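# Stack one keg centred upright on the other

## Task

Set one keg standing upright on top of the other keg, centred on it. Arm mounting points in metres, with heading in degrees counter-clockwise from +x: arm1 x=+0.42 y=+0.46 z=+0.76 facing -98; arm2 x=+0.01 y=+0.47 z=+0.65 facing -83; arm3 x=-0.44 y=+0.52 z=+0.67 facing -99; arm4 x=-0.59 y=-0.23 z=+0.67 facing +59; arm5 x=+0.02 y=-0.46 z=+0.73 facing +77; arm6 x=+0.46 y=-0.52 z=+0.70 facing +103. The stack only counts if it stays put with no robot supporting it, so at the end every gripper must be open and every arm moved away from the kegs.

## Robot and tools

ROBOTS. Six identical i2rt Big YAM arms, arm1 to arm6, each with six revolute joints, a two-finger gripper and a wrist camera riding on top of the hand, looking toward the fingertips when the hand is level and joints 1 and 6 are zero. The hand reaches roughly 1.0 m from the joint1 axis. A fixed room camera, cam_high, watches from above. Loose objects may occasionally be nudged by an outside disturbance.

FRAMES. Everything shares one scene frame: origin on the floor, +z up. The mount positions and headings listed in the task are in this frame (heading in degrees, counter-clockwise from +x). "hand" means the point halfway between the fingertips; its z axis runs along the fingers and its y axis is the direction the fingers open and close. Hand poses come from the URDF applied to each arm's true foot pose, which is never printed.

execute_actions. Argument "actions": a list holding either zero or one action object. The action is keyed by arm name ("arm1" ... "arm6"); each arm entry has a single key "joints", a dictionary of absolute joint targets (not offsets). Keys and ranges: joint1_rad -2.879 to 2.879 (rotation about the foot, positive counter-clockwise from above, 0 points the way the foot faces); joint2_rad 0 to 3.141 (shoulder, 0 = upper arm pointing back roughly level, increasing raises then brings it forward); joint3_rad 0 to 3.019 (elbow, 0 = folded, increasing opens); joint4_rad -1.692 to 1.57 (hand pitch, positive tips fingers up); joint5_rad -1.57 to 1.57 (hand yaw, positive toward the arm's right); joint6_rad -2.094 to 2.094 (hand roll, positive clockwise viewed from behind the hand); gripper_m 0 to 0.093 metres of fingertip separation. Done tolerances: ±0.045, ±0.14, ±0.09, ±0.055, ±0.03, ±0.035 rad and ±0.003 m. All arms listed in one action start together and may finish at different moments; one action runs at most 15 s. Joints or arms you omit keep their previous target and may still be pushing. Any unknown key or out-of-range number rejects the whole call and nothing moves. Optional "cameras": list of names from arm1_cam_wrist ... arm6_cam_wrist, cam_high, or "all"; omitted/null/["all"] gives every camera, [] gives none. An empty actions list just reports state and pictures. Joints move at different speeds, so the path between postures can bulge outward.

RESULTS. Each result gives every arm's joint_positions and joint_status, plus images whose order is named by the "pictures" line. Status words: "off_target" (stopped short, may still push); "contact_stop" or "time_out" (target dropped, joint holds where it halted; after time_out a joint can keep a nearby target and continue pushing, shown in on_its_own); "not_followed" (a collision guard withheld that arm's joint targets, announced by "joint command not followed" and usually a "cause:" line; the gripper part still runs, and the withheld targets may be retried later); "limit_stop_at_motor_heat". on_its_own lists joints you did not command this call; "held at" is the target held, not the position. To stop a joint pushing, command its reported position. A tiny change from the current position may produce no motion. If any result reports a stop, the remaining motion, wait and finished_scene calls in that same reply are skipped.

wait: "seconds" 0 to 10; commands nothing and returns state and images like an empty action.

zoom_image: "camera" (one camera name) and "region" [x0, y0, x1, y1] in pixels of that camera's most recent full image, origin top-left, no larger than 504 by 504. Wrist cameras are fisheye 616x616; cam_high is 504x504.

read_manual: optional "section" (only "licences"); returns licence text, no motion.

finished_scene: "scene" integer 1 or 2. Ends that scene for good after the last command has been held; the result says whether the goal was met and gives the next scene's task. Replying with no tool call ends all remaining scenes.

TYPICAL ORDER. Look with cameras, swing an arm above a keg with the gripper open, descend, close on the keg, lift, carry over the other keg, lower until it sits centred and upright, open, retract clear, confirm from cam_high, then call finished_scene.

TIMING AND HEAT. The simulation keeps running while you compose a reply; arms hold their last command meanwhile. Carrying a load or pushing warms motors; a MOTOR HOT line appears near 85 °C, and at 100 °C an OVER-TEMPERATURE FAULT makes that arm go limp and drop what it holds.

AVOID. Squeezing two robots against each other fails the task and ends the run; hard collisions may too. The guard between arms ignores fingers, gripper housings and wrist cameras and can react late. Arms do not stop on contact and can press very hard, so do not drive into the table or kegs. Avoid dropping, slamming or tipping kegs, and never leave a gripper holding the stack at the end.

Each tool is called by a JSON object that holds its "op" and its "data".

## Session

{"op": "execute_actions", "data": {"actions": []}}

Scene clock: 0.00 s.
Motor temperatures (°C, as the motors report them): arm1=[28 33 33 25 28 25] | arm2=[29 28 34 26 26 28] | arm3=[27 27 29 27 25 28] | arm4=[29 31 31 27 30 26] | arm5=[28 30 32 28 27 27] | arm6=[25 27 31 27 29 27]
arm1.joint_positions: joint1_rad=+0.359 joint2_rad=+0.581 joint3_rad=+1.384 joint4_rad=-1.331 joint5_rad=+0.089 joint6_rad=-0.416 gripper_m=+0.094
arm1.joint_status: not commanded
arm1.hand: x=+0.4533 y=+0.2428 z=+1.3099 quat_wxyz=(-0.286, -0.409, -0.763, +0.410) (m; scene frame)
arm2.joint_positions: joint1_rad=-0.251 joint2_rad=+0.631 joint3_rad=+1.454 joint4_rad=-1.469 joint5_rad=-0.154 joint6_rad=+0.295 gripper_m=+0.095
arm2.joint_status: not commanded
arm2.hand: x=+0.0080 y=+0.2617 z=+1.1941 quat_wxyz=(-0.387, -0.730, -0.511, +0.237) (m; scene frame)
arm3.joint_positions: joint1_rad=+0.158 joint2_rad=+0.590 joint3_rad=+1.464 joint4_rad=-1.242 joint5_rad=+0.185 joint6_rad=+0.494 gripper_m=+0.095
arm3.joint_status: not commanded
arm3.hand: x=-0.4725 y=+0.3033 z=+1.2759 quat_wxyz=(-0.444, -0.732, -0.375, +0.356) (m; scene frame)
arm4.joint_positions: joint1_rad=-0.405 joint2_rad=+0.532 joint3_rad=+1.330 joint4_rad=-1.417 joint5_rad=-0.040 joint6_rad=-0.491 gripper_m=+0.094
arm4.joint_status: not commanded
arm4.hand: x=-0.4342 y=-0.1165 z=+1.1792 quat_wxyz=(-0.460, +0.473, -0.750, -0.050) (m; scene frame)
arm5.joint_positions: joint1_rad=+0.310 joint2_rad=+0.600 joint3_rad=+1.455 joint4_rad=-1.187 joint5_rad=+0.258 joint6_rad=+0.099 gripper_m=+0.094
arm5.joint_status: not commanded
arm5.hand: x=+0.0397 y=-0.2333 z=+1.3361 quat_wxyz=(-0.450, +0.516, -0.624, -0.376) (m; scene frame)
arm6.joint_positions: joint1_rad=-0.095 joint2_rad=+0.540 joint3_rad=+1.341 joint4_rad=-1.527 joint5_rad=-0.212 joint6_rad=+0.487 gripper_m=+0.095
arm6.joint_status: not commanded
arm6.hand: x=+0.4040 y=-0.3400 z=+1.1953 quat_wxyz=(-0.097, +0.551, -0.725, -0.402) (m; scene frame)
pictures: arm1_cam_wrist, arm2_cam_wrist, arm3_cam_wrist, arm4_cam_wrist, arm5_cam_wrist, arm6_cam_wrist, cam_high
Images, in order (width x height): arm1_cam_wrist 616x616, arm2_cam_wrist 616x616, arm3_cam_wrist 616x616, arm4_cam_wrist 616x616, arm5_cam_wrist 616x616, arm6_cam_wrist 616x616, cam_high 504x504.

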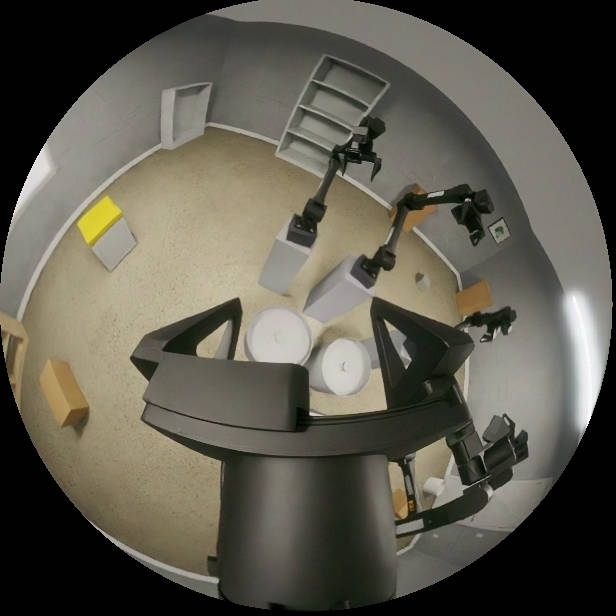

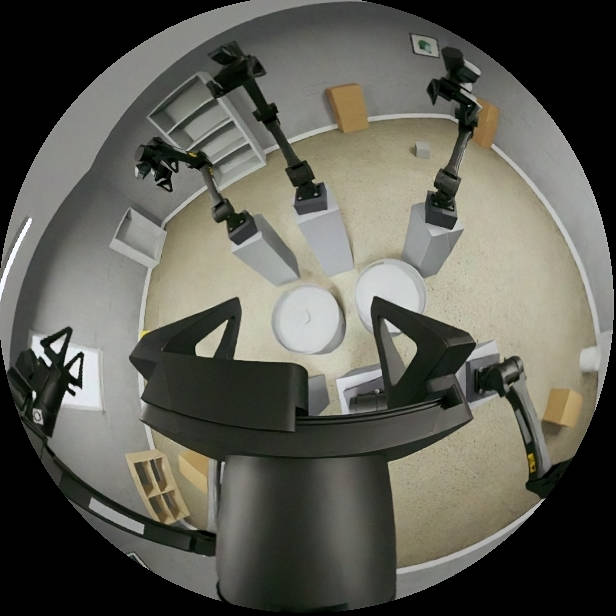

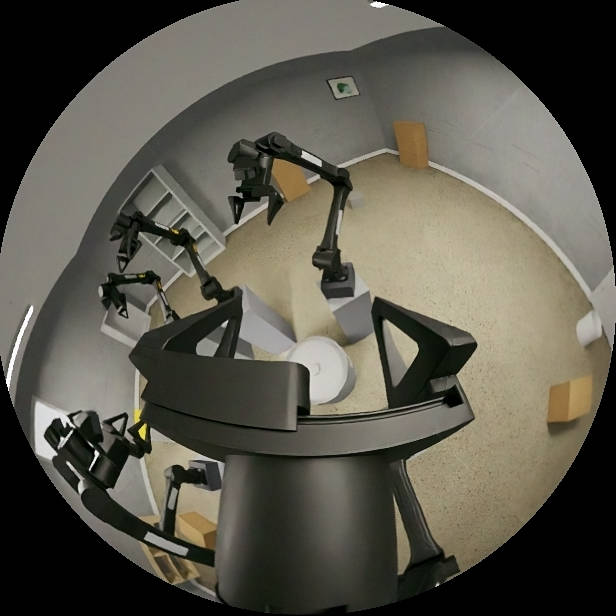

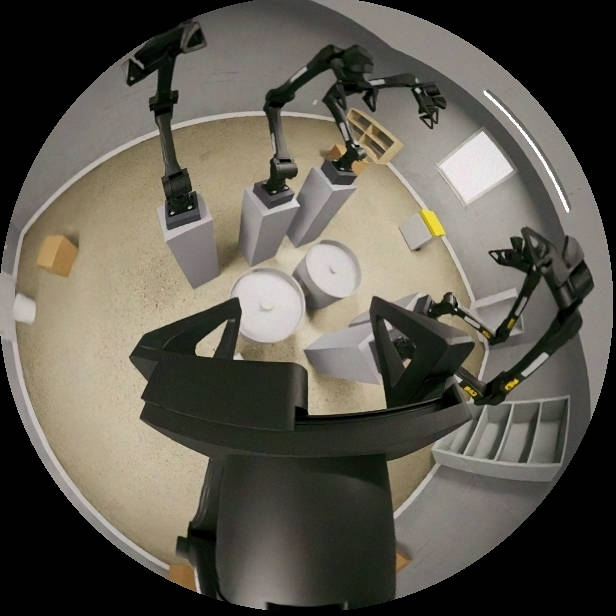

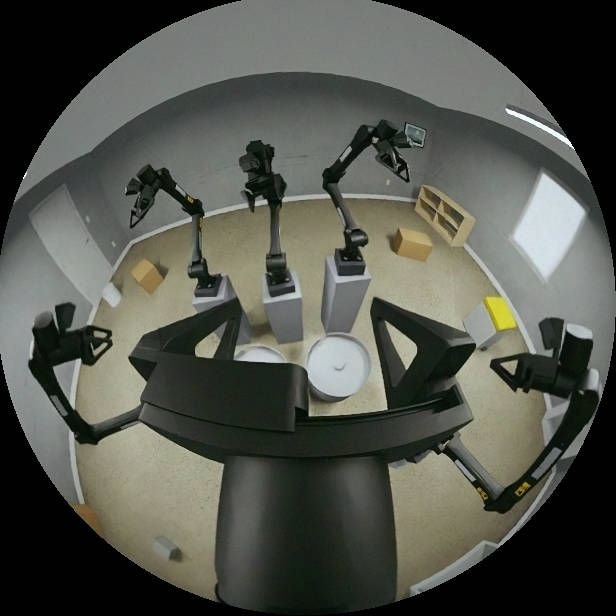

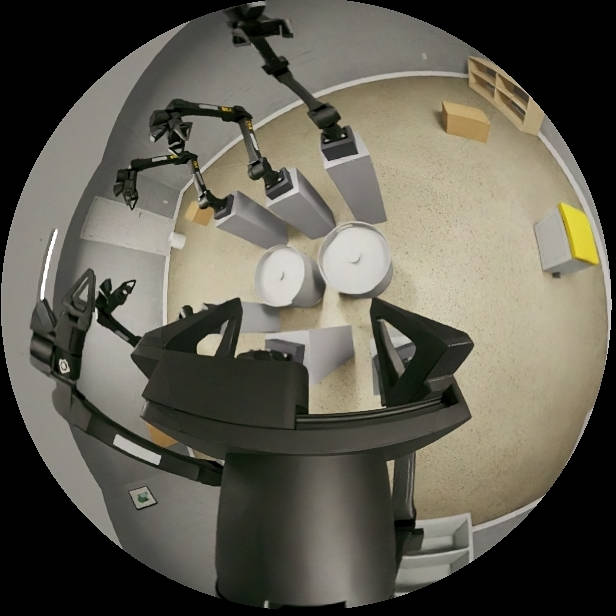

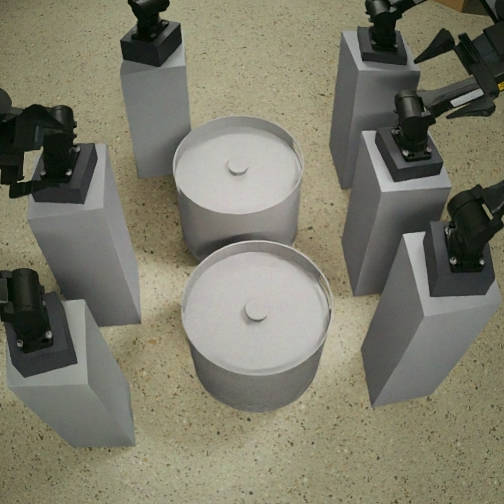

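{"op": "execute_actions", "data": {"actions": [{"arm2":{"joints":{"joint1_rad":-0.972,"joint2_rad":1.686,"joint3_rad":0.86,"joint4_rad":-0.733,"joint5_rad":0,"joint6_rad":0.42}},"arm6":{"joints":{"joint1_rad":-0.7}},"arm3":{"joints":{"joint1_rad":-0.55}},"arm4":{"joints":{"joint1_rad":-0.157,"joint2_rad":1.482,"joint3_rad":0.52,"joint4_rad":-0.597,"joint5_rad":0,"joint6_rad":-0.94}},"arm5":{"joints":{"joint1_rad":1.0,"joint2_rad":1.891,"joint3_rad":0.87,"joint4_rad":-0.54,"joint5_rad":0,"joint6_rad":-0.6}},"arm1":{"joints":{"joint1_rad":-0.658,"joint2_rad":1.5,"joint3_rad":1.45,"joint5_rad":0,"joint6_rad":-0.81}}}], "cameras": []}}

{"op": "execute_actions", "data": {"actions": [{"arm2":{"joints":{"joint2_rad":2.231,"joint3_rad":0.88,"joint4_rad":-0.205}},"arm4":{"joints":{"joint2_rad":2.26,"joint3_rad":0.585,"joint4_rad":0.126}},"arm5":{"joints":{"joint2_rad":2.455,"joint3_rad":1.005,"joint4_rad":-0.11}},"arm1":{"joints":{"joint2_rad":2.75,"joint3_rad":1.83,"joint4_rad":-0.62}}}], "cameras": ["arm1_cam_wrist","arm2_cam_wrist","arm4_cam_wrist","arm5_cam_wrist"]}}

Scene clock: 21.40 s.
Motor temperatures (°C, as the motors report them): arm1=[28 33 37 25 28 25] | arm2=[29 28 38 27 26 28] | arm3=[27 27 31 27 25 28] | arm4=[29 31 35 27 30 26] | arm5=[28 30 35 28 27 27] | arm6=[25 27 33 27 29 27]
arm1.joint_positions: joint1_rad=-0.667 joint2_rad=+1.496 joint3_rad=+1.435 joint4_rad=-1.331 joint5_rad=-0.001 joint6_rad=-0.803 gripper_m=+0.094
arm1.joint_status: all done
arm1.hand: x=+0.0694 y=+0.1237 z=+1.0120 quat_wxyz=(+0.002, -0.705, -0.703, +0.090) (m; scene frame)
arm2.joint_positions: joint1_rad=-0.975 joint2_rad=+1.676 joint3_rad=+0.853 joint4_rad=-0.748 joint5_rad=+0.000 joint6_rad=+0.407 gripper_m=+0.095
arm2.joint_status: all done
arm2.hand: x=-0.2836 y=+0.2149 z=+0.6261 quat_wxyz=(-0.003, -0.988, -0.154, +0.000) (m; scene frame)
arm3.joint_positions: joint1_rad=-0.545 joint2_rad=+0.590 joint3_rad=+1.464 joint4_rad=-1.242 joint5_rad=+0.185 joint6_rad=+0.494 gripper_m=+0.095
arm3.joint_status: all done
arm3.hand: x=-0.6047 y=+0.3760 z=+1.2760 quat_wxyz=(-0.294, -0.816, -0.100, +0.487) (m; scene frame)
arm4.joint_positions: joint1_rad=-0.160 joint2_rad=+1.479 joint3_rad=+0.517 joint4_rad=-0.608 joint5_rad=-0.003 joint6_rad=-0.924 gripper_m=+0.094
arm4.joint_status: all done
arm4.hand: x=-0.4118 y=-0.0219 z=+0.6230 quat_wxyz=(-0.006, +0.779, -0.627, -0.004) (m; scene frame)
arm5.joint_positions: joint1_rad=+1.007 joint2_rad=+1.878 joint3_rad=+0.861 joint4_rad=-0.549 joint5_rad=+0.002 joint6_rad=-0.588 gripper_m=+0.094
arm5.joint_status: all done
arm5.hand: x=-0.2643 y=-0.1747 z=+0.6243 quat_wxyz=(-0.004, +0.995, -0.097, +0.002) (m; scene frame)
arm6.joint_positions: joint1_rad=-0.694 joint2_rad=+0.540 joint3_rad=+1.341 joint4_rad=-1.527 joint5_rad=-0.212 joint6_rad=+0.487 gripper_m=+0.095
arm6.joint_status: all done
arm6.hand: x=+0.5116 y=-0.3376 z=+1.1949 quat_wxyz=(-0.214, +0.314, -0.855, -0.352) (m; scene frame)
pictures: none
No camera images: the call's "cameras" was empty. Leave "cameras" out to get every camera's image.

Scene clock: 23.20 s.
Motor temperatures (°C, as the motors report them): arm1=[28 34 38 25 28 25] | arm2=[29 28 37 26 26 28] | arm3=[27 27 32 27 25 28] | arm4=[29 31 35 27 30 26] | arm5=[28 31 34 28 27 27] | arm6=[25 27 33 27 29 27]
arm1.joint_positions: joint1_rad=-0.667 joint2_rad=+2.769 joint3_rad=+1.806 joint4_rad=-0.637 joint5_rad=-0.001 joint6_rad=-0.804 gripper_m=+0.094
arm1.joint_status: all done
arm1.hand: x=-0.0207 y=+0.0374 z=+0.4098 quat_wxyz=(+0.000, -0.708, -0.706, -0.014) (m; scene frame)
arm2.joint_positions: joint1_rad=-0.975 joint2_rad=+2.233 joint3_rad=+0.860 joint4_rad=-0.219 joint5_rad=+0.000 joint6_rad=+0.407 gripper_m=+0.095
arm2.joint_status: all done
arm2.hand: x=-0.2753 y=+0.2207 z=+0.4190 quat_wxyz=(+0.002, -0.988, -0.154, -0.009) (m; scene frame)
arm3.joint_positions: joint1_rad=-0.545 joint2_rad=+0.590 joint3_rad=+1.464 joint4_rad=-1.242 joint5_rad=+0.185 joint6_rad=+0.494 gripper_m=+0.095
arm3.joint_status: not commanded
arm3.hand: x=-0.6047 y=+0.3760 z=+1.2760 quat_wxyz=(-0.294, -0.816, -0.100, +0.487) (m; scene frame)
arm4.joint_positions: joint1_rad=-0.160 joint2_rad=+2.261 joint3_rad=+0.579 joint4_rad=+0.114 joint5_rad=-0.003 joint6_rad=-0.924 gripper_m=+0.094
arm4.joint_status: all done
arm4.hand: x=-0.4114 y=-0.0196 z=+0.4220 quat_wxyz=(-0.006, +0.779, -0.627, -0.004) (m; scene frame)
arm5.joint_positions: joint1_rad=+1.007 joint2_rad=+2.456 joint3_rad=+0.998 joint4_rad=-0.120 joint5_rad=+0.002 joint6_rad=-0.589 gripper_m=+0.094
arm5.joint_status: all done
arm5.hand: x=-0.2603 y=-0.1768 z=+0.4162 quat_wxyz=(+0.000, +0.995, -0.097, +0.006) (m; scene frame)
arm6.joint_positions: joint1_rad=-0.694 joint2_rad=+0.540 joint3_rad=+1.341 joint4_rad=-1.527 joint5_rad=-0.212 joint6_rad=+0.487 gripper_m=+0.095
arm6.joint_status: not commanded
arm6.hand: x=+0.5116 y=-0.3376 z=+1.1949 quat_wxyz=(-0.214, +0.314, -0.855, -0.352) (m; scene frame)
pictures: arm1_cam_wrist, arm2_cam_wrist, arm4_cam_wrist, arm5_cam_wrist
Images, in order (width x height): arm1_cam_wrist 616x616, arm2_cam_wrist 616x616, arm4_cam_wrist 616x616, arm5_cam_wrist 616x616.

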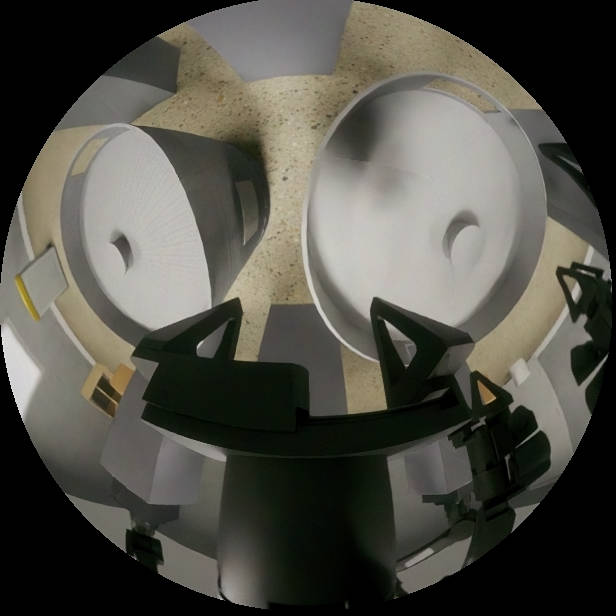

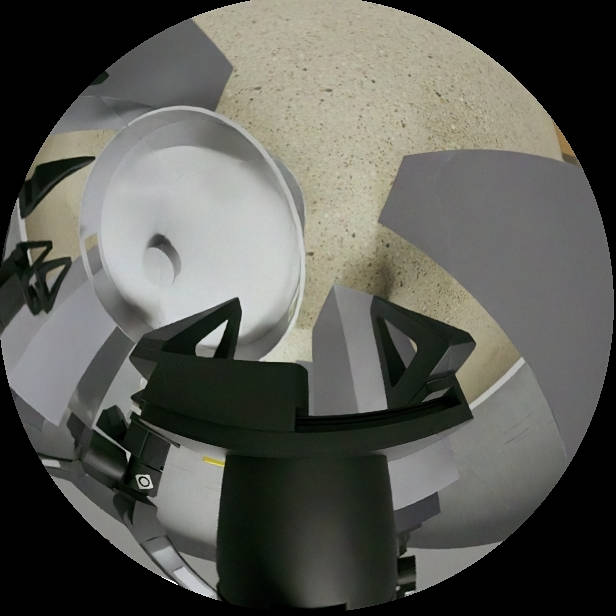

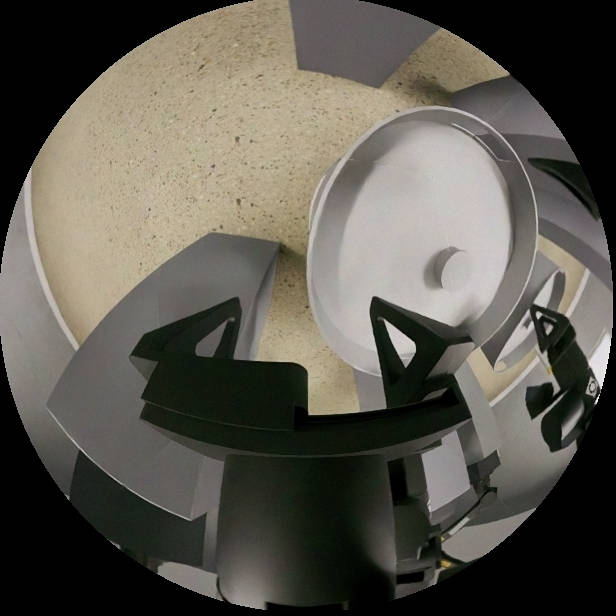

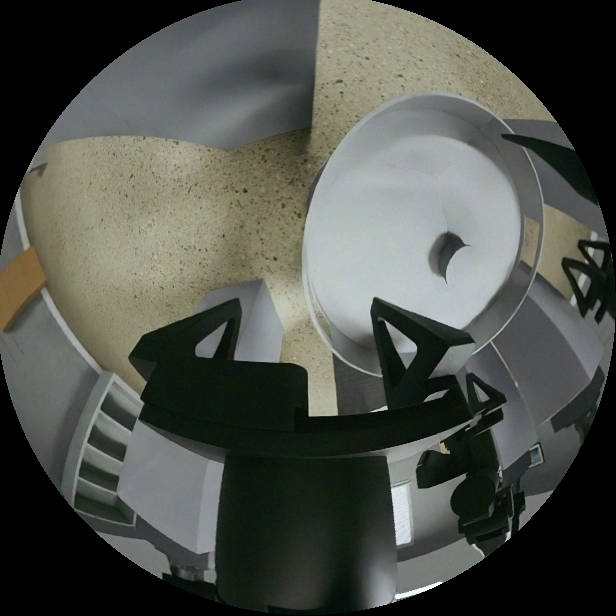

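{"op": "execute_actions", "data": {"actions": [{"arm1":{"joints":{"joint1_rad":-0.64,"joint2_rad":2.985,"joint3_rad":2.01,"joint4_rad":-0.58}},"arm2":{"joints":{"joint1_rad":-0.96,"joint2_rad":2.505,"joint3_rad":0.995,"joint4_rad":-0.05}},"arm4":{"joints":{"joint1_rad":-0.185,"joint2_rad":2.585,"joint3_rad":0.755,"joint4_rad":0.28}},"arm5":{"joints":{"joint2_rad":2.715,"joint3_rad":1.165,"joint4_rad":-0.015}}}], "cameras": ["arm1_cam_wrist","arm2_cam_wrist","arm4_cam_wrist","arm5_cam_wrist"]}}

Scene clock: 30.43 s.
Motor temperatures (°C, as the motors report them): arm1=[28 35 37 25 28 25] | arm2=[29 29 36 26 26 28] | arm3=[27 27 32 27 25 28] | arm4=[29 31 33 27 30 26] | arm5=[28 31 34 28 27 27] | arm6=[25 27 34 27 29 27]
arm1.joint_positions: joint1_rad=-0.644 joint2_rad=+2.972 joint3_rad=+1.999 joint4_rad=-0.588 joint5_rad=-0.001 joint6_rad=-0.804 gripper_m=+0.094
arm1.joint_status: all done
arm1.hand: x=-0.0207 y=+0.0176 z=+0.3299 quat_wxyz=(+0.000, -0.700, -0.715, +0.005) (m; scene frame)
arm2.joint_positions: joint1_rad=-0.974 joint2_rad=+2.515 joint3_rad=+0.992 joint4_rad=-0.060 joint5_rad=+0.000 joint6_rad=+0.407 gripper_m=+0.095
arm2.joint_status: all done
arm2.hand: x=-0.2791 y=+0.2159 z=+0.3222 quat_wxyz=(+0.000, -0.988, -0.155, -0.005) (m; scene frame)
arm3.joint_positions: joint1_rad=-0.545 joint2_rad=+0.590 joint3_rad=+1.464 joint4_rad=-1.242 joint5_rad=+0.185 joint6_rad=+0.494 gripper_m=+0.095
arm3.joint_status: not commanded
arm3.hand: x=-0.6047 y=+0.3760 z=+1.2760 quat_wxyz=(-0.294, -0.816, -0.100, +0.487) (m; scene frame)
arm4.joint_positions: joint1_rad=-0.202 joint2_rad=+2.520 joint3_rad=+0.787 joint4_rad=+0.301 joint5_rad=+0.014 joint6_rad=-0.925 gripper_m=+0.094
arm4.joint_status: all done
arm4.hand: x=-0.3541 y=+0.0213 z=+0.3441 quat_wxyz=(-0.074, +0.763, -0.642, +0.008) (m; scene frame)
arm5.joint_positions: joint1_rad=+1.007 joint2_rad=+2.710 joint3_rad=+1.161 joint4_rad=-0.015 joint5_rad=+0.002 joint6_rad=-0.589 gripper_m=+0.094
arm5.joint_status: all done
arm5.hand: x=-0.2633 y=-0.1729 z=+0.3236 quat_wxyz=(-0.005, +0.995, -0.097, +0.001) (m; scene frame)
arm6.joint_positions: joint1_rad=-0.694 joint2_rad=+0.540 joint3_rad=+1.341 joint4_rad=-1.527 joint5_rad=-0.212 joint6_rad=+0.487 gripper_m=+0.095
arm6.joint_status: not commanded
arm6.hand: x=+0.5116 y=-0.3376 z=+1.1949 quat_wxyz=(-0.214, +0.314, -0.855, -0.352) (m; scene frame)
pictures: arm1_cam_wrist, arm2_cam_wrist, arm4_cam_wrist, arm5_cam_wrist
Images, in order (width x height): arm1_cam_wrist 616x616, arm2_cam_wrist 616x616, arm4_cam_wrist 616x616, arm5_cam_wrist 616x616.

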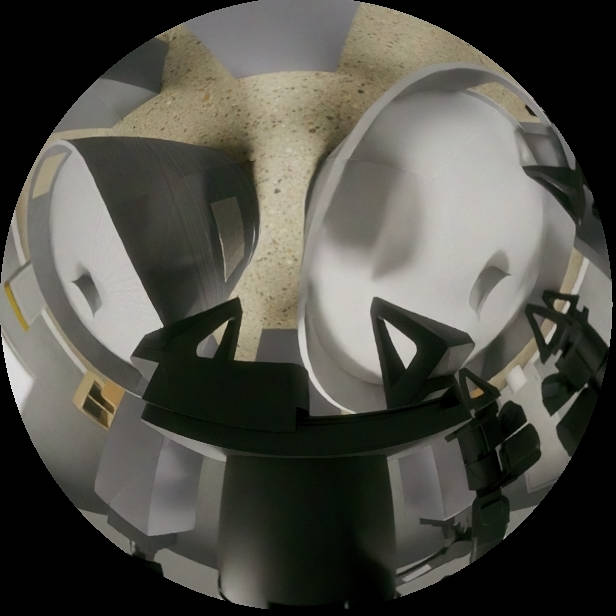

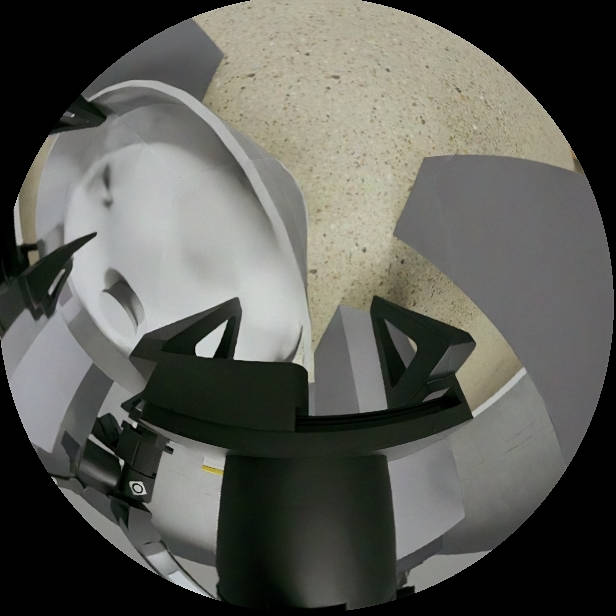

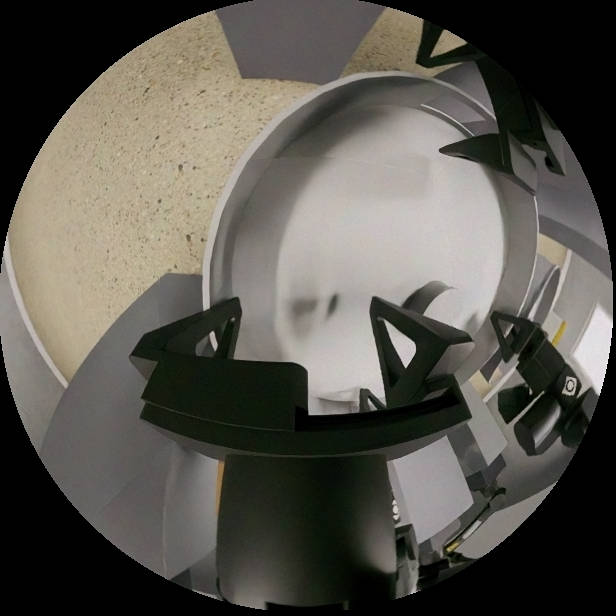

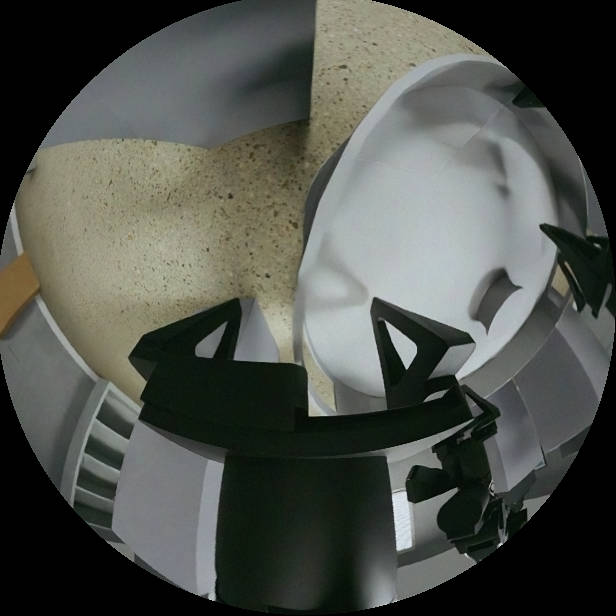

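{"op": "execute_actions", "data": {"actions": [{"arm4":{"joints":{"joint2_rad":2.43,"joint3_rad":0.785,"joint4_rad":0.13}}}], "cameras": []}}

{"op": "execute_actions", "data": {"actions": [{"arm4":{"joints":{"joint2_rad":2.33,"joint3_rad":0.71,"joint4_rad":0.04}}}], "cameras": []}}

{"op": "execute_actions", "data": {"actions": [{"arm4":{"joints":{"joint2_rad":2.36,"joint3_rad":0.615,"joint4_rad":0.175}}}], "cameras": ["arm4_cam_wrist"]}}

Scene clock: 36.73 s.
Motor temperatures (°C, as the motors report them): arm1=[28 36 37 25 28 25] | arm2=[29 29 36 26 26 28] | arm3=[27 27 32 27 25 28] | arm4=[29 32 33 27 30 26] | arm5=[28 31 33 28 27 27] | arm6=[25 27 34 27 29 27]
arm1.joint_positions: joint1_rad=-0.644 joint2_rad=+2.972 joint3_rad=+1.999 joint4_rad=-0.588 joint5_rad=-0.001 joint6_rad=-0.804 gripper_m=+0.094
arm1.joint_status: not commanded
arm1.hand: x=-0.0207 y=+0.0176 z=+0.3299 quat_wxyz=(+0.000, -0.700, -0.715, +0.005) (m; scene frame)
arm2.joint_positions: joint1_rad=-0.974 joint2_rad=+2.515 joint3_rad=+0.992 joint4_rad=-0.060 joint5_rad=+0.000 joint6_rad=+0.407 gripper_m=+0.095
arm2.joint_status: not commanded
arm2.hand: x=-0.2791 y=+0.2159 z=+0.3222 quat_wxyz=(+0.000, -0.988, -0.155, -0.005) (m; scene frame)
arm3.joint_positions: joint1_rad=-0.545 joint2_rad=+0.590 joint3_rad=+1.464 joint4_rad=-1.242 joint5_rad=+0.185 joint6_rad=+0.494 gripper_m=+0.095
arm3.joint_status: not commanded
arm3.hand: x=-0.6047 y=+0.3760 z=+1.2760 quat_wxyz=(-0.294, -0.816, -0.100, +0.487) (m; scene frame)
arm4.joint_positions: joint1_rad=-0.192 joint2_rad=+2.439 joint3_rad=+0.794 joint4_rad=+0.139 joint5_rad=+0.004 joint6_rad=-0.925 gripper_m=+0.094
arm4.joint_status: all done
arm4.hand: x=-0.3575 y=+0.0250 z=+0.3658 quat_wxyz=(-0.037, +0.768, -0.639, +0.001) (m; scene frame)
arm5.joint_positions: joint1_rad=+1.007 joint2_rad=+2.710 joint3_rad=+1.161 joint4_rad=-0.015 joint5_rad=+0.002 joint6_rad=-0.589 gripper_m=+0.094
arm5.joint_status: not commanded
arm5.hand: x=-0.2633 y=-0.1729 z=+0.3236 quat_wxyz=(-0.005, +0.995, -0.097, +0.001) (m; scene frame)
arm6.joint_positions: joint1_rad=-0.694 joint2_rad=+0.540 joint3_rad=+1.341 joint4_rad=-1.527 joint5_rad=-0.212 joint6_rad=+0.487 gripper_m=+0.095
arm6.joint_status: not commanded
arm6.hand: x=+0.5116 y=-0.3376 z=+1.1949 quat_wxyz=(-0.214, +0.314, -0.855, -0.352) (m; scene frame)
pictures: none
No camera images: the call's "cameras" was empty. Leave "cameras" out to get every camera's image.

Scene clock: 37.47 s.
Motor temperatures (°C, as the motors report them): arm1=[28 36 37 25 28 25] | arm2=[29 29 36 26 26 28] | arm3=[27 27 32 27 25 28] | arm4=[29 32 33 27 30 26] | arm5=[28 31 33 28 27 27] | arm6=[25 27 34 27 29 27]
arm1.joint_positions: joint1_rad=-0.644 joint2_rad=+2.972 joint3_rad=+1.999 joint4_rad=-0.588 joint5_rad=-0.001 joint6_rad=-0.804 gripper_m=+0.094
arm1.joint_status: not commanded
arm1.hand: x=-0.0207 y=+0.0176 z=+0.3299 quat_wxyz=(+0.000, -0.700, -0.715, +0.005) (m; scene frame)
arm2.joint_positions: joint1_rad=-0.974 joint2_rad=+2.515 joint3_rad=+0.992 joint4_rad=-0.060 joint5_rad=+0.000 joint6_rad=+0.407 gripper_m=+0.095
arm2.joint_status: not commanded
arm2.hand: x=-0.2791 y=+0.2159 z=+0.3222 quat_wxyz=(+0.000, -0.988, -0.155, -0.005) (m; scene frame)
arm3.joint_positions: joint1_rad=-0.545 joint2_rad=+0.590 joint3_rad=+1.464 joint4_rad=-1.242 joint5_rad=+0.185 joint6_rad=+0.494 gripper_m=+0.095
arm3.joint_status: not commanded
arm3.hand: x=-0.6047 y=+0.3760 z=+1.2760 quat_wxyz=(-0.294, -0.816, -0.100, +0.487) (m; scene frame)
arm4.joint_positions: joint1_rad=-0.192 joint2_rad=+2.340 joint3_rad=+0.709 joint4_rad=+0.049 joint5_rad=+0.004 joint6_rad=-0.925 gripper_m=+0.094
arm4.joint_status: all done
arm4.hand: x=-0.3807 y=-0.0004 z=+0.3966 quat_wxyz=(+0.001, +0.769, -0.639, -0.001) (m; scene frame)
arm5.joint_positions: joint1_rad=+1.007 joint2_rad=+2.710 joint3_rad=+1.161 joint4_rad=-0.015 joint5_rad=+0.002 joint6_rad=-0.589 gripper_m=+0.094
arm5.joint_status: not commanded
arm5.hand: x=-0.2633 y=-0.1729 z=+0.3236 quat_wxyz=(-0.005, +0.995, -0.097, +0.001) (m; scene frame)
arm6.joint_positions: joint1_rad=-0.694 joint2_rad=+0.540 joint3_rad=+1.341 joint4_rad=-1.527 joint5_rad=-0.212 joint6_rad=+0.487 gripper_m=+0.095
arm6.joint_status: not commanded
arm6.hand: x=+0.5116 y=-0.3376 z=+1.1949 quat_wxyz=(-0.214, +0.314, -0.855, -0.352) (m; scene frame)
pictures: none
No camera images: the call's "cameras" was empty. Leave "cameras" out to get every camera's image.

Scene clock: 38.37 s.
Motor temperatures (°C, as the motors report them): arm1=[28 36 37 25 28 25] | arm2=[29 29 36 26 26 28] | arm3=[27 27 32 27 25 28] | arm4=[29 32 33 27 30 26] | arm5=[28 31 33 28 27 27] | arm6=[25 27 34 27 29 27]
arm1.joint_positions: joint1_rad=-0.644 joint2_rad=+2.972 joint3_rad=+1.999 joint4_rad=-0.588 joint5_rad=-0.001 joint6_rad=-0.804 gripper_m=+0.094
arm1.joint_status: not commanded
arm1.hand: x=-0.0207 y=+0.0176 z=+0.3299 quat_wxyz=(+0.000, -0.700, -0.715, +0.005) (m; scene frame)
arm2.joint_positions: joint1_rad=-0.974 joint2_rad=+2.515 joint3_rad=+0.992 joint4_rad=-0.060 joint5_rad=+0.000 joint6_rad=+0.407 gripper_m=+0.095
arm2.joint_status: not commanded
arm2.hand: x=-0.2791 y=+0.2159 z=+0.3222 quat_wxyz=(+0.000, -0.988, -0.155, -0.005) (m; scene frame)
arm3.joint_positions: joint1_rad=-0.545 joint2_rad=+0.590 joint3_rad=+1.464 joint4_rad=-1.242 joint5_rad=+0.185 joint6_rad=+0.494 gripper_m=+0.095
arm3.joint_status: not commanded
arm3.hand: x=-0.6047 y=+0.3760 z=+1.2760 quat_wxyz=(-0.294, -0.816, -0.100, +0.487) (m; scene frame)
arm4.joint_positions: joint1_rad=-0.192 joint2_rad=+2.356 joint3_rad=+0.614 joint4_rad=+0.164 joint5_rad=+0.004 joint6_rad=-0.925 gripper_m=+0.094
arm4.joint_status: all done
arm4.hand: x=-0.4059 y=-0.0279 z=+0.3962 quat_wxyz=(-0.001, +0.769, -0.639, -0.001) (m; scene frame)
arm5.joint_positions: joint1_rad=+1.007 joint2_rad=+2.710 joint3_rad=+1.161 joint4_rad=-0.015 joint5_rad=+0.002 joint6_rad=-0.589 gripper_m=+0.094
arm5.joint_status: not commanded
arm5.hand: x=-0.2633 y=-0.1729 z=+0.3236 quat_wxyz=(-0.005, +0.995, -0.097, +0.001) (m; scene frame)
arm6.joint_positions: joint1_rad=-0.694 joint2_rad=+0.540 joint3_rad=+1.341 joint4_rad=-1.527 joint5_rad=-0.212 joint6_rad=+0.487 gripper_m=+0.095
arm6.joint_status: not commanded
arm6.hand: x=+0.5116 y=-0.3376 z=+1.1949 quat_wxyz=(-0.214, +0.314, -0.855, -0.352) (m; scene frame)
pictures: arm4_cam_wrist
Images, in order (width x height): arm4_cam_wrist 616x616.

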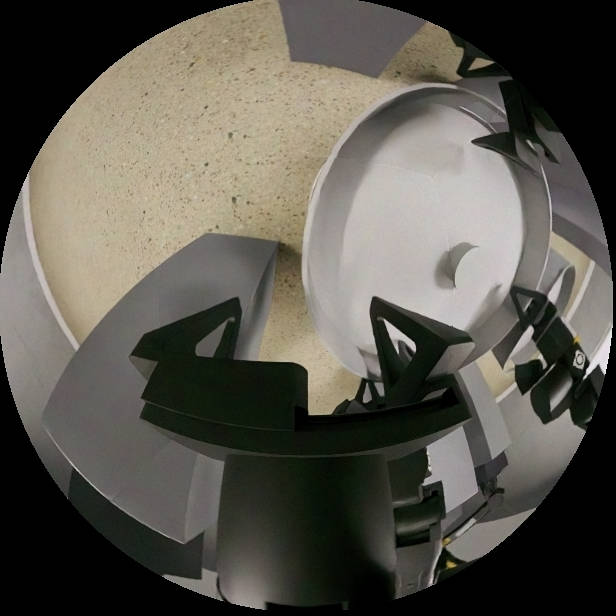

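{"op": "execute_actions", "data": {"actions": [{"arm4":{"joints":{"joint1_rad":-0.165,"joint2_rad":2.48,"joint3_rad":0.685,"joint4_rad":0.225}}}], "cameras": ["cam_high"]}}

{"op": "execute_actions", "data": {"actions": [{"arm4":{"joints":{"joint2_rad":2.59,"joint3_rad":0.755,"joint4_rad":0.275}},"arm1":{"joints":{"joint2_rad":3.0}}}], "cameras": ["cam_high","arm4_cam_wrist"]}}

Scene clock: 45.50 s.
Motor temperatures (°C, as the motors report them): arm1=[28 36 36 25 28 25] | arm2=[29 30 35 26 26 28] | arm3=[27 27 33 27 25 28] | arm4=[29 32 32 27 30 26] | arm5=[28 32 33 28 27 27] | arm6=[25 27 34 27 29 27]
arm1.joint_positions: joint1_rad=-0.644 joint2_rad=+2.972 joint3_rad=+1.999 joint4_rad=-0.588 joint5_rad=-0.001 joint6_rad=-0.804 gripper_m=+0.094
arm1.joint_status: not commanded
arm1.hand: x=-0.0207 y=+0.0176 z=+0.3299 quat_wxyz=(+0.000, -0.700, -0.715, +0.005) (m; scene frame)
arm2.joint_positions: joint1_rad=-0.974 joint2_rad=+2.515 joint3_rad=+0.992 joint4_rad=-0.060 joint5_rad=+0.000 joint6_rad=+0.407 gripper_m=+0.095
arm2.joint_status: not commanded
arm2.hand: x=-0.2791 y=+0.2159 z=+0.3222 quat_wxyz=(+0.000, -0.988, -0.155, -0.005) (m; scene frame)
arm3.joint_positions: joint1_rad=-0.545 joint2_rad=+0.590 joint3_rad=+1.464 joint4_rad=-1.242 joint5_rad=+0.185 joint6_rad=+0.494 gripper_m=+0.095
arm3.joint_status: not commanded
arm3.hand: x=-0.6047 y=+0.3760 z=+1.2760 quat_wxyz=(-0.294, -0.816, -0.100, +0.487) (m; scene frame)
arm4.joint_positions: joint1_rad=-0.171 joint2_rad=+2.483 joint3_rad=+0.690 joint4_rad=+0.218 joint5_rad=+0.004 joint6_rad=-0.925 gripper_m=+0.094
arm4.joint_status: all done
arm4.hand: x=-0.4057 y=-0.0188 z=+0.3583 quat_wxyz=(-0.003, +0.776, -0.631, -0.001) (m; scene frame)
arm5.joint_positions: joint1_rad=+1.007 joint2_rad=+2.710 joint3_rad=+1.161 joint4_rad=-0.015 joint5_rad=+0.002 joint6_rad=-0.589 gripper_m=+0.094
arm5.joint_status: not commanded
arm5.hand: x=-0.2633 y=-0.1729 z=+0.3236 quat_wxyz=(-0.005, +0.995, -0.097, +0.001) (m; scene frame)
arm6.joint_positions: joint1_rad=-0.694 joint2_rad=+0.540 joint3_rad=+1.341 joint4_rad=-1.527 joint5_rad=-0.212 joint6_rad=+0.487 gripper_m=+0.095
arm6.joint_status: not commanded
arm6.hand: x=+0.5116 y=-0.3376 z=+1.1949 quat_wxyz=(-0.214, +0.314, -0.855, -0.352) (m; scene frame)
pictures: cam_high
Images, in order (width x height): cam_high 504x504.

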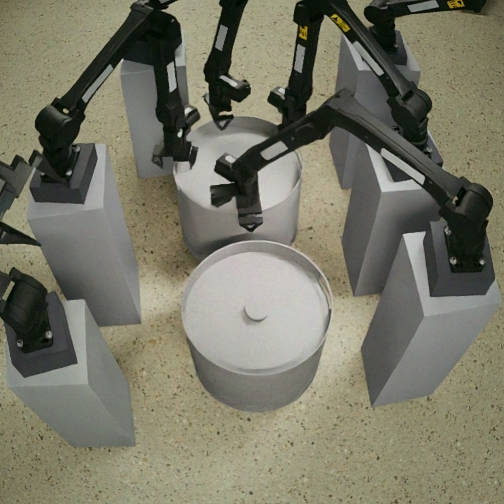

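Scene clock: 46.43 s.
Motor temperatures (°C, as the motors report them): arm1=[28 36 36 25 28 25] | arm2=[29 30 35 26 26 28] | arm3=[27 27 33 27 25 28] | arm4=[29 32 32 27 30 26] | arm5=[28 32 33 28 27 27] | arm6=[25 27 34 27 29 27]
arm1.joint_positions: joint1_rad=-0.644 joint2_rad=+2.972 joint3_rad=+1.999 joint4_rad=-0.588 joint5_rad=-0.001 joint6_rad=-0.804 gripper_m=+0.094
arm1.joint_status: all done
arm1.hand: x=-0.0207 y=+0.0176 z=+0.3299 quat_wxyz=(+0.000, -0.700, -0.715, +0.005) (m; scene frame)
arm2.joint_positions: joint1_rad=-0.974 joint2_rad=+2.515 joint3_rad=+0.992 joint4_rad=-0.060 joint5_rad=+0.000 joint6_rad=+0.407 gripper_m=+0.095
arm2.joint_status: not commanded
arm2.hand: x=-0.2791 y=+0.2159 z=+0.3222 quat_wxyz=(+0.000, -0.988, -0.155, -0.005) (m; scene frame)
arm3.joint_positions: joint1_rad=-0.545 joint2_rad=+0.590 joint3_rad=+1.464 joint4_rad=-1.242 joint5_rad=+0.185 joint6_rad=+0.494 gripper_m=+0.095
arm3.joint_status: not commanded
arm3.hand: x=-0.6047 y=+0.3760 z=+1.2760 quat_wxyz=(-0.294, -0.816, -0.100, +0.487) (m; scene frame)
arm4.joint_positions: joint1_rad=-0.171 joint2_rad=+2.591 joint3_rad=+0.759 joint4_rad=+0.268 joint5_rad=+0.004 joint6_rad=-0.925 gripper_m=+0.094
arm4.joint_status: all done
arm4.hand: x=-0.4020 y=-0.0143 z=+0.3239 quat_wxyz=(-0.008, +0.776, -0.631, -0.001) (m; scene frame)
arm5.joint_positions: joint1_rad=+1.007 joint2_rad=+2.710 joint3_rad=+1.161 joint4_rad=-0.015 joint5_rad=+0.002 joint6_rad=-0.589 gripper_m=+0.094
arm5.joint_status: not commanded
arm5.hand: x=-0.2633 y=-0.1729 z=+0.3236 quat_wxyz=(-0.005, +0.995, -0.097, +0.001) (m; scene frame)
arm6.joint_positions: joint1_rad=-0.694 joint2_rad=+0.540 joint3_rad=+1.341 joint4_rad=-1.527 joint5_rad=-0.212 joint6_rad=+0.487 gripper_m=+0.095
arm6.joint_status: not commanded
arm6.hand: x=+0.5116 y=-0.3376 z=+1.1949 quat_wxyz=(-0.214, +0.314, -0.855, -0.352) (m; scene frame)
pictures: arm4_cam_wrist, cam_high
Images, in order (width x height): arm4_cam_wrist 616x616, cam_high 504x504.

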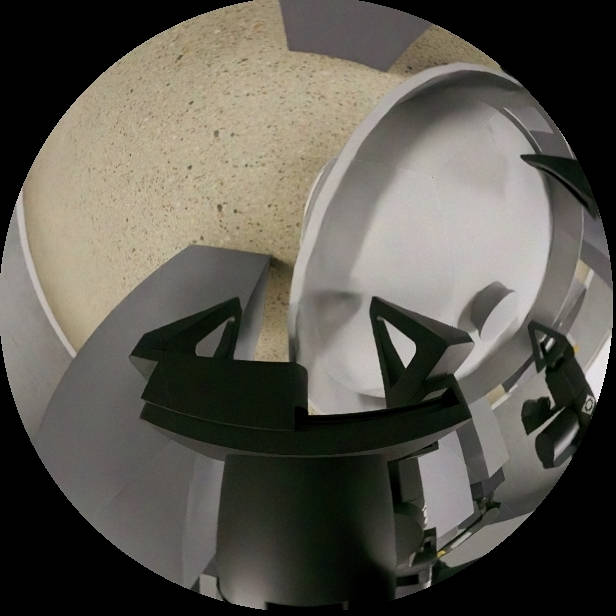

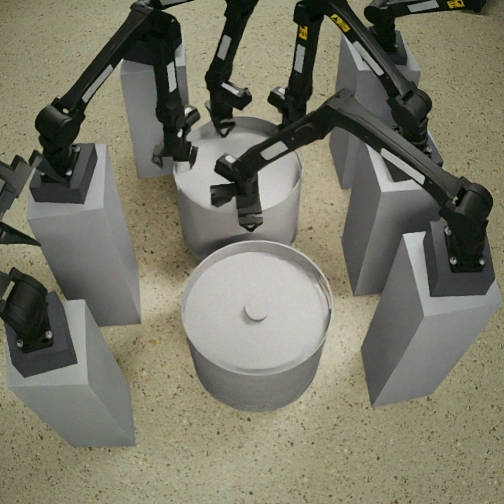

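{"op": "execute_actions", "data": {"actions": [{"arm1":{"joints":{"gripper_m":0}},"arm2":{"joints":{"gripper_m":0}},"arm4":{"joints":{"gripper_m":0,"joint3_rad":0.735}},"arm5":{"joints":{"gripper_m":0}}}], "cameras": ["arm2_cam_wrist","arm5_cam_wrist"]}}

{"op": "execute_actions", "data": {"actions": [{"arm1":{"joints":{"joint2_rad":2.76,"joint3_rad":1.99}},"arm2":{"joints":{"joint2_rad":2.32,"joint3_rad":0.97,"joint4_rad":-0.1}},"arm4":{"joints":{"joint2_rad":2.46,"joint3_rad":0.695,"joint4_rad":0.245}},"arm5":{"joints":{"joint2_rad":2.53,"joint3_rad":1.125,"joint4_rad":-0.045}}}], "cameras": []}}

Scene clock: 61.00 s.
Motor temperatures (°C, as the motors report them): arm1=[28 36 36 25 28 25] | arm2=[29 30 34 26 26 28] | arm3=[27 27 33 27 25 28] | arm4=[29 32 32 27 30 26] | arm5=[28 32 32 28 27 27] | arm6=[25 27 35 27 29 27]
arm1.joint_positions: joint1_rad=-0.640 joint2_rad=+2.972 joint3_rad=+1.997 joint4_rad=-0.588 joint5_rad=+0.004 joint6_rad=-0.834 gripper_m=+0.002
arm1.joint_status: all done
arm1.hand: x=-0.0190 y=+0.0175 z=+0.3295 quat_wxyz=(+0.002, -0.687, -0.726, +0.004) (m; scene frame)
arm2.joint_positions: joint1_rad=-0.974 joint2_rad=+2.515 joint3_rad=+0.992 joint4_rad=-0.059 joint5_rad=+0.001 joint6_rad=+0.383 gripper_m=+0.002
arm2.joint_status: all done
arm2.hand: x=-0.2793 y=+0.2160 z=+0.3222 quat_wxyz=(+0.000, -0.986, -0.167, -0.004) (m; scene frame)
arm3.joint_positions: joint1_rad=-0.545 joint2_rad=+0.590 joint3_rad=+1.464 joint4_rad=-1.242 joint5_rad=+0.185 joint6_rad=+0.494 gripper_m=+0.095
arm3.joint_status: not commanded
arm3.hand: x=-0.6047 y=+0.3760 z=+1.2760 quat_wxyz=(-0.294, -0.816, -0.100, +0.487) (m; scene frame)
arm4.joint_positions: joint1_rad=-0.167 joint2_rad=+2.593 joint3_rad=+0.748 joint4_rad=+0.273 joint5_rad=+0.003 joint6_rad=-0.927 gripper_m=+0.002
arm4.joint_status: all done
arm4.hand: x=-0.4072 y=-0.0184 z=+0.3246 quat_wxyz=(-0.004, +0.778, -0.629, -0.001) (m; scene frame)
arm5.joint_positions: joint1_rad=+1.011 joint2_rad=+2.710 joint3_rad=+1.159 joint4_rad=-0.016 joint5_rad=+0.000 joint6_rad=-0.600 gripper_m=+0.001
arm5.joint_status: all done
arm5.hand: x=-0.2638 y=-0.1755 z=+0.3236 quat_wxyz=(-0.003, +0.996, -0.090, +0.001) (m; scene frame)
arm6.joint_positions: joint1_rad=-0.694 joint2_rad=+0.540 joint3_rad=+1.341 joint4_rad=-1.527 joint5_rad=-0.212 joint6_rad=+0.487 gripper_m=+0.095
arm6.joint_status: not commanded
arm6.hand: x=+0.5116 y=-0.3376 z=+1.1949 quat_wxyz=(-0.214, +0.314, -0.855, -0.352) (m; scene frame)
pictures: arm2_cam_wrist, arm5_cam_wrist
Images, in order (width x height): arm2_cam_wrist 616x616, arm5_cam_wrist 616x616.

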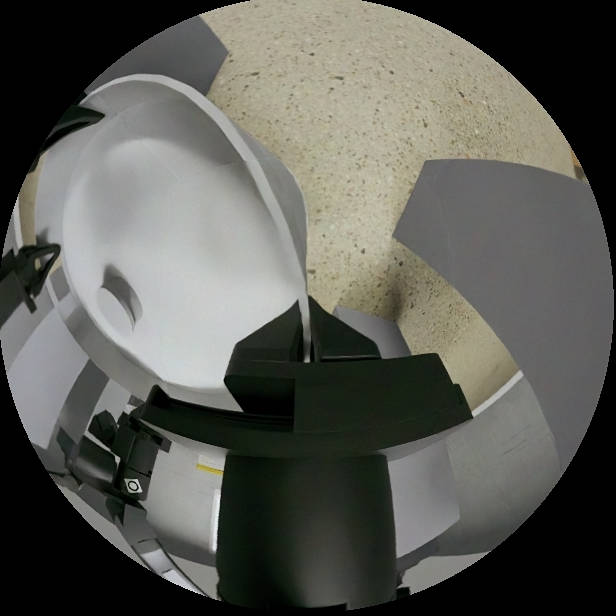

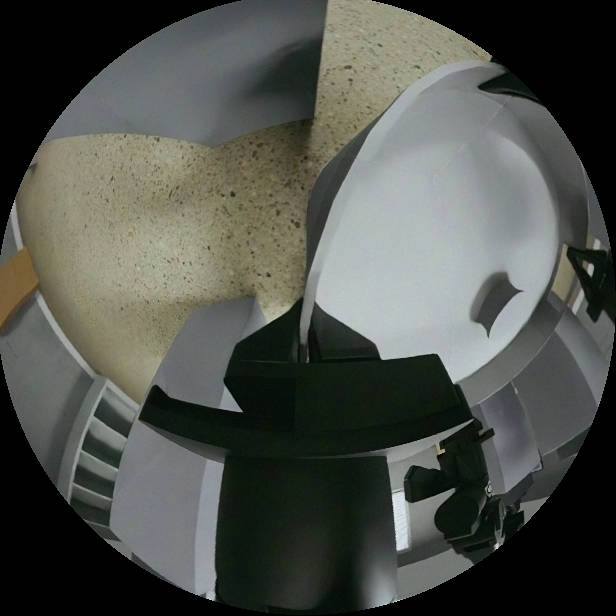

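Scene clock: 63.13 s.
Motor temperatures (°C, as the motors report them): arm1=[28 37 36 25 28 25] | arm2=[29 31 34 26 26 28] | arm3=[27 27 33 27 25 28] | arm4=[29 33 32 27 30 26] | arm5=[28 32 32 28 27 27] | arm6=[25 27 35 27 29 27]
arm1.joint_positions: joint1_rad=-0.636 joint2_rad=+2.943 joint3_rad=+1.960 joint4_rad=-0.571 joint5_rad=+0.005 joint6_rad=-0.829 gripper_m=+0.002
arm1.joint_status: joint2_rad time_out (moved -0.029 of -0.212); the others done
arm1.on_its_own: joint2_rad reads +2.943 and still pushes toward +2.760 since a time_out
arm1.hand: x=-0.0171 y=+0.0162 z=+0.3389 quat_wxyz=(+0.003, -0.688, -0.726, +0.009) (m; scene frame)
arm2.joint_positions: joint1_rad=-0.971 joint2_rad=+2.482 joint3_rad=+0.968 joint4_rad=-0.079 joint5_rad=-0.001 joint6_rad=+0.387 gripper_m=+0.002
arm2.joint_status: joint2_rad time_out (moved -0.033 of -0.195); the others done
arm2.on_its_own: joint2_rad reads +2.482 and still pushes toward +2.320 since a time_out
arm2.hand: x=-0.2748 y=+0.2181 z=+0.3337 quat_wxyz=(+0.002, -0.986, -0.166, -0.009) (m; scene frame)
arm3.joint_positions: joint1_rad=-0.545 joint2_rad=+0.590 joint3_rad=+1.464 joint4_rad=-1.242 joint5_rad=+0.185 joint6_rad=+0.494 gripper_m=+0.095
arm3.joint_status: not commanded
arm3.hand: x=-0.6047 y=+0.3760 z=+1.2760 quat_wxyz=(-0.294, -0.816, -0.100, +0.487) (m; scene frame)
arm4.joint_positions: joint1_rad=-0.167 joint2_rad=+2.544 joint3_rad=+0.731 joint4_rad=+0.248 joint5_rad=+0.003 joint6_rad=-0.924 gripper_m=+0.002
arm4.joint_status: all done
arm4.hand: x=-0.4030 y=-0.0138 z=+0.3390 quat_wxyz=(-0.008, +0.777, -0.630, -0.001) (m; scene frame)
arm5.joint_positions: joint1_rad=+0.999 joint2_rad=+2.673 joint3_rad=+1.135 joint4_rad=-0.024 joint5_rad=-0.005 joint6_rad=-0.604 gripper_m=+0.001
arm5.joint_status: joint2_rad time_out (moved -0.036 of -0.180); the others done
arm5.on_its_own: joint2_rad reads +2.673 and still pushes toward +2.530 since a time_out
arm5.hand: x=-0.2623 y=-0.1715 z=+0.3373 quat_wxyz=(-0.002, +0.996, -0.093, -0.002) (m; scene frame)
arm6.joint_positions: joint1_rad=-0.694 joint2_rad=+0.540 joint3_rad=+1.341 joint4_rad=-1.527 joint5_rad=-0.212 joint6_rad=+0.487 gripper_m=+0.095
arm6.joint_status: not commanded
arm6.hand: x=+0.5116 y=-0.3376 z=+1.1949 quat_wxyz=(-0.214, +0.314, -0.855, -0.352) (m; scene frame)
pictures: none
No camera images: the call's "cameras" was empty. Leave "cameras" out to get every camera's image.

{"op": "execute_actions", "data": {"actions": [{"arm1":{"joints":{"joint2_rad":2.55,"joint3_rad":1.865,"joint4_rad":-0.625}},"arm2":{"joints":{"joint2_rad":2.084,"joint3_rad":0.9,"joint4_rad":-0.216}},"arm4":{"joints":{"joint2_rad":2.195,"joint3_rad":0.585,"joint4_rad":0.11}},"arm5":{"joints":{"joint2_rad":2.31,"joint3_rad":1.015,"joint4_rad":-0.121}}}], "cameras": ["arm1_cam_wrist"]}}

Scene clock: 69.50 s.
Motor temperatures (°C, as the motors report them): arm1=[28 40 37 25 28 25] | arm2=[29 32 34 26 26 28] | arm3=[27 27 33 27 25 28] | arm4=[29 33 32 27 30 26] | arm5=[28 34 32 28 27 27] | arm6=[25 27 35 27 29 27]
arm1.joint_positions: joint1_rad=-0.636 joint2_rad=+2.739 joint3_rad=+1.804 joint4_rad=-0.611 joint5_rad=+0.006 joint6_rad=-0.827 gripper_m=+0.002
arm1.joint_status: joint2_rad time_out (moved -0.205 of -0.393); the others done
arm1.on_its_own: joint2_rad reads +2.739 and still pushes toward +2.550 since a time_out
arm1.hand: x=-0.0221 y=+0.0106 z=+0.4276 quat_wxyz=(+0.004, -0.688, -0.725, +0.013) (m; scene frame)
arm2.joint_positions: joint1_rad=-0.969 joint2_rad=+2.229 joint3_rad=+0.873 joint4_rad=-0.219 joint5_rad=-0.004 joint6_rad=+0.389 gripper_m=+0.002
arm2.joint_status: joint2_rad time_out (moved -0.253 of -0.398); the others done
arm2.on_its_own: joint2_rad reads +2.229 and still pushes toward +2.084 since a time_out
arm2.hand: x=-0.2805 y=+0.2122 z=+0.4215 quat_wxyz=(-0.004, -0.986, -0.166, -0.002) (m; scene frame)
arm3.joint_positions: joint1_rad=-0.545 joint2_rad=+0.590 joint3_rad=+1.464 joint4_rad=-1.242 joint5_rad=+0.185 joint6_rad=+0.494 gripper_m=+0.095
arm3.joint_status: not commanded
arm3.hand: x=-0.6047 y=+0.3760 z=+1.2760 quat_wxyz=(-0.294, -0.816, -0.100, +0.487) (m; scene frame)
arm4.joint_positions: joint1_rad=-0.165 joint2_rad=+2.244 joint3_rad=+0.577 joint4_rad=+0.106 joint5_rad=+0.001 joint6_rad=-0.922 gripper_m=+0.002
arm4.joint_status: all done
arm4.hand: x=-0.4078 y=-0.0186 z=+0.4263 quat_wxyz=(-0.010, +0.777, -0.630, -0.002) (m; scene frame)
arm5.joint_positions: joint1_rad=+1.012 joint2_rad=+2.433 joint3_rad=+0.990 joint4_rad=-0.121 joint5_rad=-0.005 joint6_rad=-0.594 gripper_m=+0.001
arm5.joint_status: all done
arm5.hand: x=-0.2659 y=-0.1761 z=+0.4246 quat_wxyz=(-0.002, +0.996, -0.092, -0.001) (m; scene frame)
arm6.joint_positions: joint1_rad=-0.694 joint2_rad=+0.540 joint3_rad=+1.341 joint4_rad=-1.527 joint5_rad=-0.212 joint6_rad=+0.487 gripper_m=+0.095
arm6.joint_status: not commanded
arm6.hand: x=+0.5116 y=-0.3376 z=+1.1949 quat_wxyz=(-0.214, +0.314, -0.855, -0.352) (m; scene frame)
pictures: arm1_cam_wrist
Images, in order (width x height): arm1_cam_wrist 616x616.

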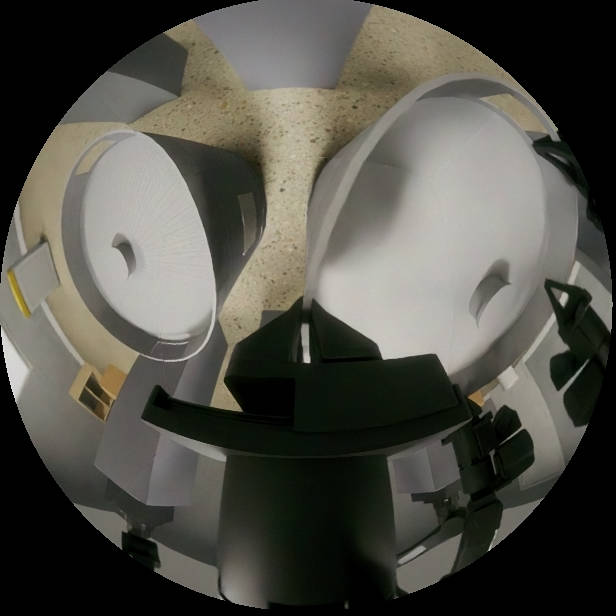

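{"op": "execute_actions", "data": {"actions": [{"arm1":{"joints":{"joint2_rad":2.355,"joint3_rad":1.74,"joint4_rad":-0.725}},"arm2":{"joints":{"joint2_rad":1.807,"joint3_rad":0.867,"joint4_rad":-0.451}},"arm4":{"joints":{"joint2_rad":1.82,"joint3_rad":0.512,"joint4_rad":-0.2}},"arm5":{"joints":{"joint2_rad":2.048,"joint3_rad":0.927,"joint4_rad":-0.297}}}], "cameras": []}}

Scene clock: 74.33 s.
Motor temperatures (°C, as the motors report them): arm1=[28 41 38 25 28 25] | arm2=[29 33 35 26 26 28] | arm3=[27 27 33 27 25 28] | arm4=[29 33 32 27 30 26] | arm5=[28 34 32 28 27 27] | arm6=[25 27 35 27 29 27]
arm1.joint_positions: joint1_rad=-0.636 joint2_rad=+2.527 joint3_rad=+1.680 joint4_rad=-0.707 joint5_rad=+0.007 joint6_rad=-0.826 gripper_m=+0.002
arm1.joint_status: joint2_rad time_out (moved -0.212 of -0.384); the others done
arm1.on_its_own: joint2_rad reads +2.527 and still pushes toward +2.355 since a time_out
arm1.hand: x=-0.0205 y=+0.0125 z=+0.5257 quat_wxyz=(+0.004, -0.689, -0.725, +0.009) (m; scene frame)
arm2.joint_positions: joint1_rad=-0.966 joint2_rad=+1.950 joint3_rad=+0.824 joint4_rad=-0.453 joint5_rad=-0.001 joint6_rad=+0.392 gripper_m=+0.002
arm2.joint_status: joint2_rad time_out (moved -0.279 of -0.422); the others done
arm2.on_its_own: joint2_rad reads +1.950 and still pushes toward +1.807 since a time_out
arm2.hand: x=-0.2804 y=+0.2123 z=+0.5189 quat_wxyz=(-0.002, -0.986, -0.165, -0.003) (m; scene frame)
arm3.joint_positions: joint1_rad=-0.545 joint2_rad=+0.590 joint3_rad=+1.464 joint4_rad=-1.242 joint5_rad=+0.185 joint6_rad=+0.494 gripper_m=+0.095
arm3.joint_status: not commanded
arm3.hand: x=-0.6047 y=+0.3760 z=+1.2760 quat_wxyz=(-0.294, -0.816, -0.100, +0.487) (m; scene frame)
arm4.joint_positions: joint1_rad=-0.165 joint2_rad=+1.861 joint3_rad=+0.499 joint4_rad=-0.194 joint5_rad=+0.000 joint6_rad=-0.922 gripper_m=+0.002
arm4.joint_status: all done
arm4.hand: x=-0.4074 y=-0.0186 z=+0.5227 quat_wxyz=(-0.012, +0.777, -0.630, -0.003) (m; scene frame)
arm5.joint_positions: joint1_rad=+1.008 joint2_rad=+2.164 joint3_rad=+0.888 joint4_rad=-0.291 joint5_rad=+0.000 joint6_rad=-0.599 gripper_m=+0.001
arm5.joint_status: all done
arm5.hand: x=-0.2633 y=-0.1762 z=+0.5192 quat_wxyz=(-0.003, +0.996, -0.091, +0.002) (m; scene frame)
arm6.joint_positions: joint1_rad=-0.694 joint2_rad=+0.540 joint3_rad=+1.341 joint4_rad=-1.527 joint5_rad=-0.212 joint6_rad=+0.487 gripper_m=+0.095
arm6.joint_status: not commanded
arm6.hand: x=+0.5116 y=-0.3376 z=+1.1949 quat_wxyz=(-0.214, +0.314, -0.855, -0.352) (m; scene frame)
pictures: none
No camera images: the call's "cameras" was empty. Leave "cameras" out to get every camera's image.


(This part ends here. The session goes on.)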